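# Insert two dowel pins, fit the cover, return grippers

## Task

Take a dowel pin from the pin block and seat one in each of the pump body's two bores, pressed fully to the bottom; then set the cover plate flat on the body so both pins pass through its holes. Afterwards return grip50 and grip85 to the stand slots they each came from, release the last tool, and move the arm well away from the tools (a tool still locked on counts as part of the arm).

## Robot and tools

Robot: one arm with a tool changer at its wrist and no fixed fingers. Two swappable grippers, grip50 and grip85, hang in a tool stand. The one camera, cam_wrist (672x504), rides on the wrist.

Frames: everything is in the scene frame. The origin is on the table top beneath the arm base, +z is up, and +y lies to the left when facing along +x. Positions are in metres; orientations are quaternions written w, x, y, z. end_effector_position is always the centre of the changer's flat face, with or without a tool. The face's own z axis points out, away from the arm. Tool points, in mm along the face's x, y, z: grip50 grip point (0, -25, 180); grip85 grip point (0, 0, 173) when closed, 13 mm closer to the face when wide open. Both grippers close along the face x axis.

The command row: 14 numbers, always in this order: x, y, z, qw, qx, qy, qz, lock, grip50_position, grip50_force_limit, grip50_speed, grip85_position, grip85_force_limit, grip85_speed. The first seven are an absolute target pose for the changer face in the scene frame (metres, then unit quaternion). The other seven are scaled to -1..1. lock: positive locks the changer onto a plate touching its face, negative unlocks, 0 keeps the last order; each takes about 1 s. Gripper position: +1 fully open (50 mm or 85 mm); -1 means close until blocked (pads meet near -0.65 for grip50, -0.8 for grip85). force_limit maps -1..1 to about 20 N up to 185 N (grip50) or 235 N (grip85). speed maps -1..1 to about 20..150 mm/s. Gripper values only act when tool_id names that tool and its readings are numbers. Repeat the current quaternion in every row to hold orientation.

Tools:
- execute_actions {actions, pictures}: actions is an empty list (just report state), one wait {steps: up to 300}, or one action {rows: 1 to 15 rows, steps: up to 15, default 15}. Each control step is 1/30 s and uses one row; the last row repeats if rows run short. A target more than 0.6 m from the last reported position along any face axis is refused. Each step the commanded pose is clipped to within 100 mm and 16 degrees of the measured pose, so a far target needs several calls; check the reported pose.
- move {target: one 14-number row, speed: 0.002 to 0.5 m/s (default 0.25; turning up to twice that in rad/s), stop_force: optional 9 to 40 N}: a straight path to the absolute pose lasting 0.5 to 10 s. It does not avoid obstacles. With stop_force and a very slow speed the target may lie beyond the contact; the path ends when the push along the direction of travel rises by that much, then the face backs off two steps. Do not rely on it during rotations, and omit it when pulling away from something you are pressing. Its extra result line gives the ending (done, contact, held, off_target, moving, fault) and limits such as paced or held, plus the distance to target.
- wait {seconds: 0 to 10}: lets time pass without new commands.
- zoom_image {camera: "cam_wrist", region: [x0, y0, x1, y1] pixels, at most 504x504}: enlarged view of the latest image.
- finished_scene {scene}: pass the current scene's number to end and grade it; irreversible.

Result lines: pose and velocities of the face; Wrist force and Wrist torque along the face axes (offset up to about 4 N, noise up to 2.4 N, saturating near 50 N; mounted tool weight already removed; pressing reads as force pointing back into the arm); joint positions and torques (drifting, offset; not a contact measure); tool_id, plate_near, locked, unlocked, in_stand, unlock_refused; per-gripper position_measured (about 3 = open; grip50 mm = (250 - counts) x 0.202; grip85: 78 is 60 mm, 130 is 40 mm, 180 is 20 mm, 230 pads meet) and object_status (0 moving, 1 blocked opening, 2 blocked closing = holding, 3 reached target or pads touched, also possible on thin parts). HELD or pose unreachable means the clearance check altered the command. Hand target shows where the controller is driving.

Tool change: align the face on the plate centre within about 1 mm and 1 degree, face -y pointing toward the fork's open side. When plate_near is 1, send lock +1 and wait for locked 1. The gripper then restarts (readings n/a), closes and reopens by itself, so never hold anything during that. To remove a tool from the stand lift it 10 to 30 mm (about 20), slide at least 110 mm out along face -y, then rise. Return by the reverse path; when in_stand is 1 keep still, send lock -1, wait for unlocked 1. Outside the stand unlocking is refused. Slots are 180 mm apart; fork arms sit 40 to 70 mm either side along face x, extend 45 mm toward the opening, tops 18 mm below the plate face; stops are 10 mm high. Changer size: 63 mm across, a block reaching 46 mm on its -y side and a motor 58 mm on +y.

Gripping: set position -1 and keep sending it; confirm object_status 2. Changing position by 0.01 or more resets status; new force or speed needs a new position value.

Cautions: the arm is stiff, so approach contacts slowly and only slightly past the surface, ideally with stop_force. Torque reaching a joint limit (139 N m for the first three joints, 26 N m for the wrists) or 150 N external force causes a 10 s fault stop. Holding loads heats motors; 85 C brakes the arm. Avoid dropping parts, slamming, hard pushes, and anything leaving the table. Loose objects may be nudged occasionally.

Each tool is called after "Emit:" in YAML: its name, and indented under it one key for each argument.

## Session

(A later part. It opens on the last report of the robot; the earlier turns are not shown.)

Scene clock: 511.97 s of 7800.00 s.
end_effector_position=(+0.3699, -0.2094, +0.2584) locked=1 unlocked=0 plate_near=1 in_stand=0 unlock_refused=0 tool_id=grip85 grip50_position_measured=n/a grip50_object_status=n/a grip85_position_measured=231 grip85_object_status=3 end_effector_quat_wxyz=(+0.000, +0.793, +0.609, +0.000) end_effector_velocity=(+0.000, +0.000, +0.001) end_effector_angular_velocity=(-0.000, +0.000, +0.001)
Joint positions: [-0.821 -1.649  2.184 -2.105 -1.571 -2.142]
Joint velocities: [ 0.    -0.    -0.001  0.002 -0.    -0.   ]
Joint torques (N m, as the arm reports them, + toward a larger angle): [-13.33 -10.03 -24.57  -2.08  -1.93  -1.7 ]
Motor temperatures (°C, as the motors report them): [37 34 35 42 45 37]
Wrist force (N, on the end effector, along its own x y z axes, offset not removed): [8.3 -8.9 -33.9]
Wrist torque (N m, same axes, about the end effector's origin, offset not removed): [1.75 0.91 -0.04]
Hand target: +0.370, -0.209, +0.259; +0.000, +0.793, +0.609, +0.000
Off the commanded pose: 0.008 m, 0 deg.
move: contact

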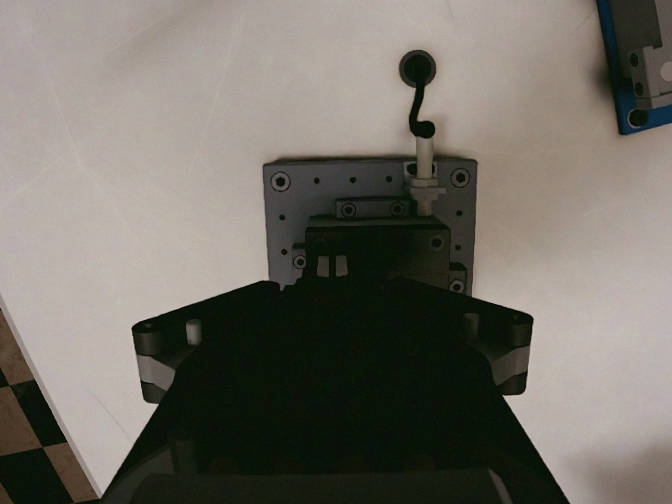

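Equal heights; cover seated. Return the tool.

Emit:
move:
  target: [0.3699,-0.2094,0.32,0,0.7934,0.6087,0,0,0,0,0,-1,-0.5,0.5]
  speed: 0.05

Emit:
move:
  target: [0.4969,0.0844,0.32,0,0.7420,0.6704,0,0,0,0,0,1,-0.5,0]
  speed: 0.2

Emit:
move:
  target: [0.6213,0.0718,0.32,0,0.7420,0.6704,0,0,0,0,0,1,-0.5,0]
  speed: 0.08

Emit:
move:
  target: [0.6213,0.0718,0.297,0,0.7420,0.6704,0,0,0,0,0,1,-0.5,0]
  speed: 0.005
  stop_force: 10

Scene clock: 516.03 s of 7800.00 s.
end_effector_position=(+0.3700, -0.2095, +0.3197) locked=1 unlocked=0 plate_near=1 in_stand=0 unlock_refused=0 tool_id=grip85 grip50_position_measured=n/a grip50_object_status=n/a grip85_position_measured=231 grip85_object_status=3 end_effector_quat_wxyz=(+0.000, +0.793, +0.609, +0.000) end_effector_velocity=(+0.000, -0.000, +0.004) end_effector_angular_velocity=(-0.001, -0.002, +0.000)
Joint positions: [-0.821 -1.721  2.073 -1.922 -1.571 -2.142]
Joint velocities: [-0.    -0.004 -0.006  0.008  0.001 -0.   ]
Joint torques (N m, as the arm reports them, + toward a larger angle): [  9.17 -33.36 -36.66  -1.89  -2.36   0.8 ]
Motor temperatures (°C, as the motors report them): [37 34 35 42 45 37]
Wrist force (N, on the end effector, along its own x y z axes, offset not removed): [-1.1 -3.2 2.3]
Wrist torque (N m, same axes, about the end effector's origin, offset not removed): [-0.19 0.38 -0.12]
Hand target: +0.370, -0.210, +0.320; +0.000, +0.793, +0.609, +0.000
Off the commanded pose: 0.000 m, 0 deg.
move: done

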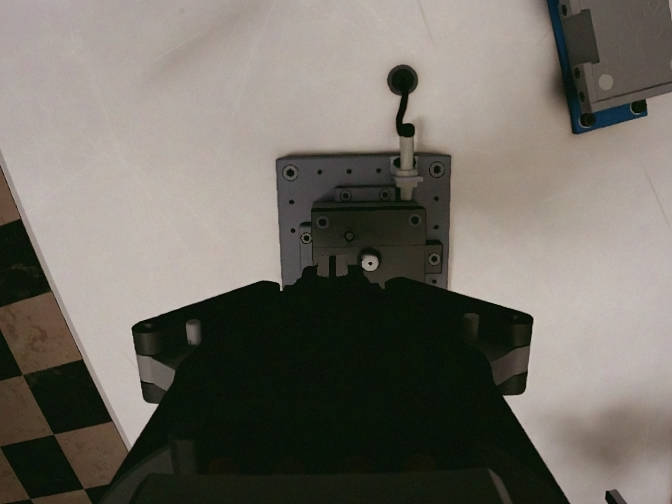

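Scene clock: 518.30 s of 7800.00 s.
end_effector_position=(+0.4964, +0.0840, +0.3199) locked=1 unlocked=0 plate_near=1 in_stand=0 unlock_refused=0 tool_id=grip85 grip50_position_measured=n/a grip50_object_status=n/a grip85_position_measured=3 grip85_object_status=3 end_effector_quat_wxyz=(+0.000, +0.742, +0.670, -0.001) end_effector_velocity=(+0.001, +0.002, +0.000) end_effector_angular_velocity=(+0.000, -0.001, +0.000)
Joint positions: [-0.088 -1.524  1.886 -1.93  -1.573 -1.569]
Joint velocities: [ 0.004  0.004 -0.005  0.     0.     0.004]
Joint torques (N m, as the arm reports them, + toward a larger angle): [ 12.   -21.51 -36.82  -2.01  -2.44   2.06]
Motor temperatures (°C, as the motors report them): [37 34 35 42 45 37]
Wrist force (N, on the end effector, along its own x y z axes, offset not removed): [3.3 0.1 3.0]
Wrist torque (N m, same axes, about the end effector's origin, offset not removed): [0.04 -0.13 -0.07]
Hand target: +0.497, +0.084, +0.320; +0.000, +0.742, +0.670, -0.001
Off the commanded pose: 0.001 m, 0 deg.
move: done

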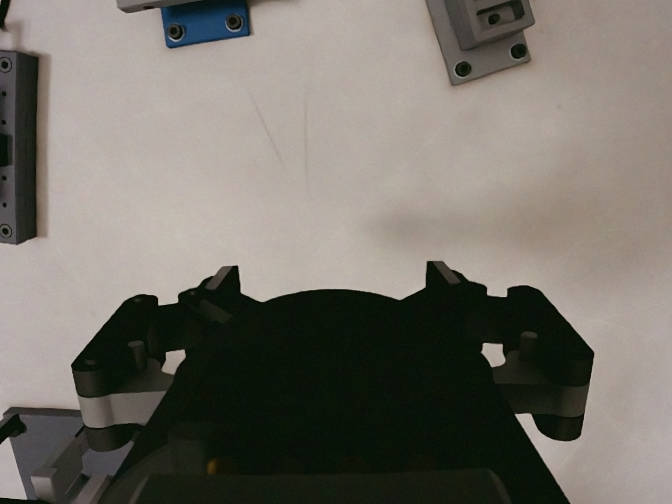

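Scene clock: 520.40 s of 7800.00 s.
end_effector_position=(+0.6210, +0.0718, +0.3198) locked=1 unlocked=0 plate_near=1 in_stand=0 unlock_refused=0 tool_id=grip85 grip50_position_measured=n/a grip50_object_status=n/a grip85_position_measured=3 grip85_object_status=3 end_effector_quat_wxyz=(+0.000, +0.742, +0.670, +0.000) end_effector_velocity=(+0.003, +0.001, +0.000) end_effector_angular_velocity=(-0.000, -0.001, +0.001)
Joint positions: [-0.088 -1.242  1.545 -1.873 -1.571 -1.569]
Joint velocities: [ 0.002  0.006 -0.008  0.002 -0.     0.001]
Joint torques (N m, as the arm reports them, + toward a larger angle): [ 13.85 -36.28 -38.16  -1.78   2.45   1.79]
Motor temperatures (°C, as the motors report them): [37 34 35 42 45 37]
Wrist force (N, on the end effector, along its own x y z axes, offset not removed): [-0.1 -0.2 1.6]
Wrist torque (N m, same axes, about the end effector's origin, offset not removed): [-0.22 0.09 -0.04]
Hand target: +0.621, +0.072, +0.320; +0.000, +0.742, +0.670, +0.000
Off the commanded pose: 0.000 m, 0 deg.
move: done

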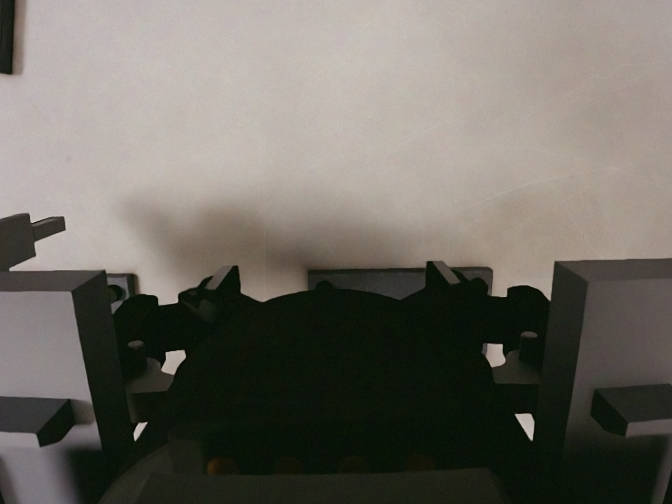

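Scene clock: 524.93 s of 7800.00 s.
end_effector_position=(+0.6212, +0.0718, +0.2991) locked=1 unlocked=0 plate_near=1 in_stand=1 unlock_refused=0 tool_id=grip85 grip50_position_measured=n/a grip50_object_status=n/a grip85_position_measured=3 grip85_object_status=3 end_effector_quat_wxyz=(+0.000, +0.742, +0.670, +0.000) end_effector_velocity=(-0.000, +0.000, +0.001) end_effector_angular_velocity=(+0.000, +0.003, +0.002)
Joint positions: [-0.088 -1.226  1.579 -1.923 -1.571 -1.569]
Joint velocities: [ 0.001 -0.    -0.004  0.008 -0.    -0.001]
Joint torques (N m, as the arm reports them, + toward a larger angle): [ 13.21 -32.1  -26.7   -0.36   0.56  -1.36]
Motor temperatures (°C, as the motors report them): [37 34 35 42 45 37]
Wrist force (N, on the end effector, along its own x y z axes, offset not removed): [-1.7 -3.6 -27.0]
Wrist torque (N m, same axes, about the end effector's origin, offset not removed): [0.56 1.71 -0.25]
Hand target: +0.621, +0.072, +0.299; +0.000, +0.742, +0.670, +0.000
Off the commanded pose: 0.002 m, 0 deg.
move: contact

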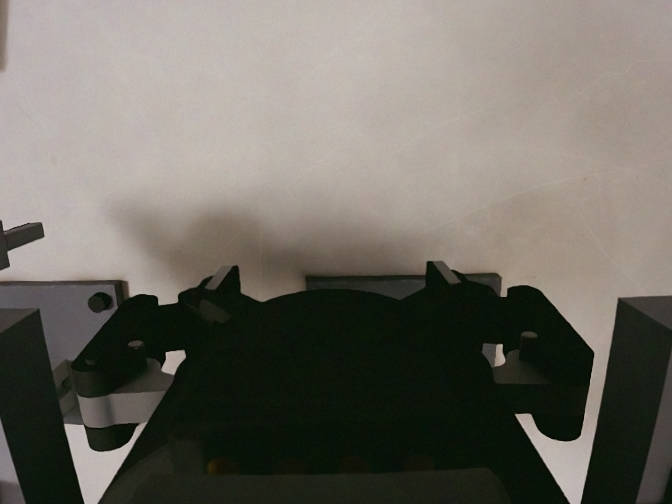

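Emit:
execute_actions:
  actions:
    - {"rows":[[0.6213,0.0718,0.2994,0,0.7420,0.6704,0,-1,0,0,0,1,-0.5,0]],"steps":15}
  pictures: false

Emit:
execute_actions:
  actions:
    - {"steps":25}
  pictures: false

Scene clock: 526.90 s of 7800.00 s.
end_effector_position=(+0.6213, +0.0718, +0.2995) locked=0 unlocked=0 plate_near=1 in_stand=1 unlock_refused=0 tool_id=none grip50_position_measured=n/a grip50_object_status=n/a grip85_position_measured=n/a grip85_object_status=n/a end_effector_quat_wxyz=(+0.000, +0.742, +0.670, +0.000) end_effector_velocity=(+0.000, +0.000, -0.000) end_effector_angular_velocity=(-0.000, +0.001, +0.001)
Joint positions: [-0.088 -1.226  1.578 -1.922 -1.571 -1.569]
Joint velocities: [ 0.     0.001 -0.002  0.001 -0.    -0.   ]
Joint torques (N m, as the arm reports them, + toward a larger angle): [ 13.94 -29.73 -31.32  -0.71  -0.09   0.41]
Motor temperatures (°C, as the motors report them): [37 34 35 42 45 37]
Wrist force (N, on the end effector, along its own x y z axes, offset not removed): [0.5 0.0 1.0]
Wrist torque (N m, same axes, about the end effector's origin, offset not removed): [-0.15 0.17 -0.09]
Hand target: +0.621, +0.072, +0.299; +0.000, +0.742, +0.670, +0.000
Off the commanded pose: 0.000 m, 0 deg.
Steps of this call (steps 1 to 44: nothing new was sent; steps 45 to 59: all 15 steps of this action). Readings (end_effector_position | what the end effector reports):
45: (+0.6212, +0.0718, +0.2994) | locked=1 unlocked=0 plate_near=1 in_stand=1 unlock_refused=0 tool_id=grip85 grip50_position_measured=n/a grip50_object_status=n/a grip85_position_measured=3 grip85_object_status=3
46: (+0.6212, +0.0718, +0.2994) | locked=1 unlocked=0 plate_near=1 in_stand=1 unlock_refused=0 tool_id=grip85 grip50_position_measured=n/a grip50_object_status=n/a grip85_position_measured=3 grip85_object_status=3
48: (+0.6212, +0.0718, +0.2994) | locked=1 unlocked=0 plate_near=1 in_stand=1 unlock_refused=0 tool_id=grip85 grip50_position_measured=n/a grip50_object_status=n/a grip85_position_measured=3 grip85_object_status=3
52: (+0.6213, +0.0718, +0.2995) | locked=0 unlocked=0 plate_near=1 in_stand=1 unlock_refused=0 tool_id=none grip50_position_measured=n/a grip50_object_status=n/a grip85_position_measured=n/a grip85_object_status=n/a
59: the state above

Scene clock: 527.73 s of 7800.00 s.
end_effector_position=(+0.6213, +0.0718, +0.2994) locked=0 unlocked=1 plate_near=1 in_stand=1 unlock_refused=0 tool_id=none grip50_position_measured=n/a grip50_object_status=n/a grip85_position_measured=n/a grip85_object_status=n/a end_effector_quat_wxyz=(-0.000, +0.742, +0.670, +0.000) end_effector_velocity=(-0.000, +0.001, -0.000) end_effector_angular_velocity=(+0.000, +0.001, +0.000)
Joint positions: [-0.088 -1.226  1.578 -1.922 -1.571 -1.569]
Joint velocities: [ 0.001 -0.     0.001 -0.    -0.     0.001]
Joint torques (N m, as the arm reports them, + toward a larger angle): [ 14.88 -28.42 -32.11  -1.57  -0.77   0.69]
Motor temperatures (°C, as the motors report them): [37 34 35 42 45 37]
Wrist force (N, on the end effector, along its own x y z axes, offset not removed): [-1.4 -4.8 1.4]
Wrist torque (N m, same axes, about the end effector's origin, offset not removed): [0.08 0.06 -0.28]
Hand target: +0.621, +0.072, +0.299; +0.000, +0.742, +0.670, +0.000
Off the commanded pose: 0.000 m, 0 deg.
Steps of this call (steps 1 to 25: nothing new was sent). Readings (end_effector_position | what the end effector reports):
1: (+0.6213, +0.0718, +0.2995) | locked=0 unlocked=0 plate_near=1 in_stand=1 unlock_refused=0 tool_id=none grip50_position_measured=n/a grip50_object_status=n/a grip85_position_measured=n/a grip85_object_status=n/a
2: (+0.6213, +0.0718, +0.2995) | locked=0 unlocked=0 plate_near=1 in_stand=1 unlock_refused=0 tool_id=none grip50_position_measured=n/a grip50_object_status=n/a grip85_position_measured=n/a grip85_object_status=n/a
4: (+0.6213, +0.0718, +0.2995) | locked=0 unlocked=0 plate_near=1 in_stand=1 unlock_refused=0 tool_id=none grip50_position_measured=n/a grip50_object_status=n/a grip85_position_measured=n/a grip85_object_status=n/a
8: (+0.6213, +0.0718, +0.2994) | locked=0 unlocked=0 plate_near=1 in_stand=1 unlock_refused=0 tool_id=none grip50_position_measured=n/a grip50_object_status=n/a grip85_position_measured=n/a grip85_object_status=n/a
25: the state above

Emit:
move:
  target: [0.6213,0.0718,0.35,0,0.7420,0.6704,0,0,0,0,0,1,-0.5,0]
  speed: 0.05

Emit:
move:
  target: [0.35,0,0.5,0,0.7071,0.7071,0,0,0,0,0,1,-0.5,0]
  speed: 0.2

Scene clock: 530.73 s of 7800.00 s.
end_effector_position=(+0.6214, +0.0718, +0.3497) locked=0 unlocked=1 plate_near=0 in_stand=0 unlock_refused=0 tool_id=none grip50_position_measured=n/a grip50_object_status=n/a grip85_position_measured=n/a grip85_object_status=n/a end_effector_quat_wxyz=(+0.000, +0.742, +0.670, +0.000) end_effector_velocity=(+0.000, -0.000, +0.003) end_effector_angular_velocity=(+0.001, -0.000, -0.002)
Joint positions: [-0.088 -1.259  1.49  -1.8   -1.571 -1.569]
Joint velocities: [-0.001 -0.001 -0.005  0.006  0.001  0.001]
Joint torques (N m, as the arm reports them, + toward a larger angle): [  5.51 -51.06 -32.52  -0.54  -1.69   0.49]
Motor temperatures (°C, as the motors report them): [37 34 35 42 45 37]
Wrist force (N, on the end effector, along its own x y z axes, offset not removed): [2.7 -1.5 0.6]
Wrist torque (N m, same axes, about the end effector's origin, offset not removed): [-0.04 -0.08 -0.07]
Hand target: +0.621, +0.072, +0.350; +0.000, +0.742, +0.670, +0.000
Off the commanded pose: 0.000 m, 0 deg.
move: done

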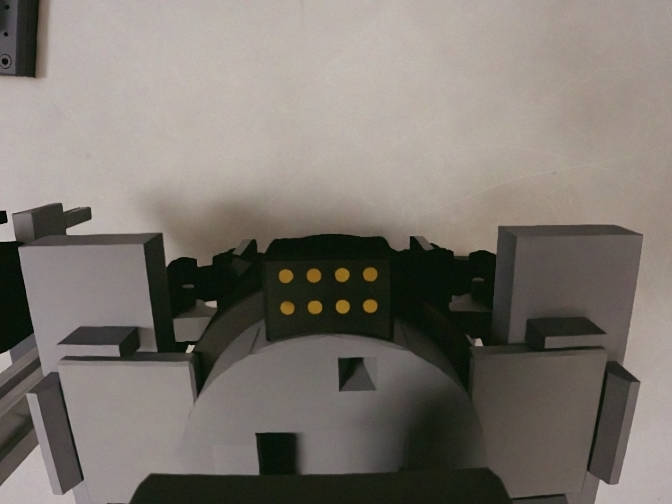

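Scene clock: 533.00 s of 7800.00 s.
end_effector_position=(+0.3508, -0.0000, +0.5003) locked=0 unlocked=1 plate_near=0 in_stand=0 unlock_refused=0 tool_id=none grip50_position_measured=n/a grip50_object_status=n/a grip85_position_measured=n/a grip85_object_status=n/a end_effector_quat_wxyz=(-0.000, +0.707, +0.707, +0.001) end_effector_velocity=(-0.002, -0.001, +0.002) end_effector_angular_velocity=(-0.000, -0.002, +0.001)
Joint positions: [-0.378 -1.957  1.772 -1.385 -1.57  -1.961]
Joint velocities: [-0.006 -0.006 -0.002  0.006  0.001 -0.007]
Joint torques (N m, as the arm reports them, + toward a larger angle): [-13.48 -18.96 -22.16  -0.7    2.51  -2.  ]
Motor temperatures (°C, as the motors report them): [37 34 35 42 45 37]
Wrist force (N, on the end effector, along its own x y z axes, offset not removed): [2.3 -3.6 0.2]
Wrist torque (N m, same axes, about the end effector's origin, offset not removed): [-0.19 0.04 -0.16]
Hand target: +0.351, -0.000, +0.500; -0.000, +0.707, +0.707, +0.001
Off the commanded pose: 0.001 m, 0 deg.
move: done

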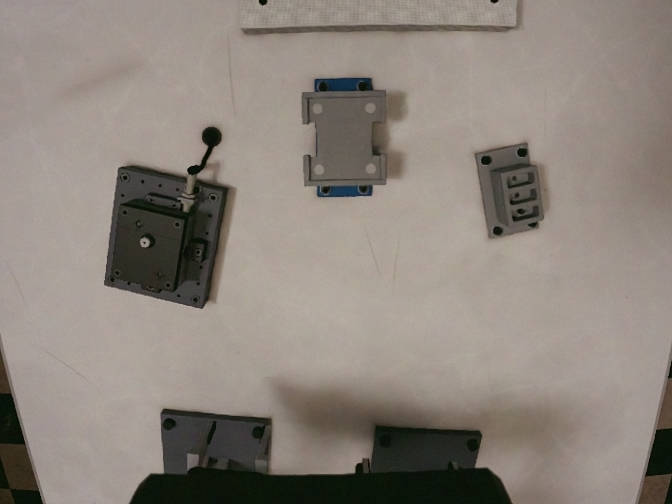

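Emit:
finished_scene:
  scene: 2

The scene is finished: the task was done.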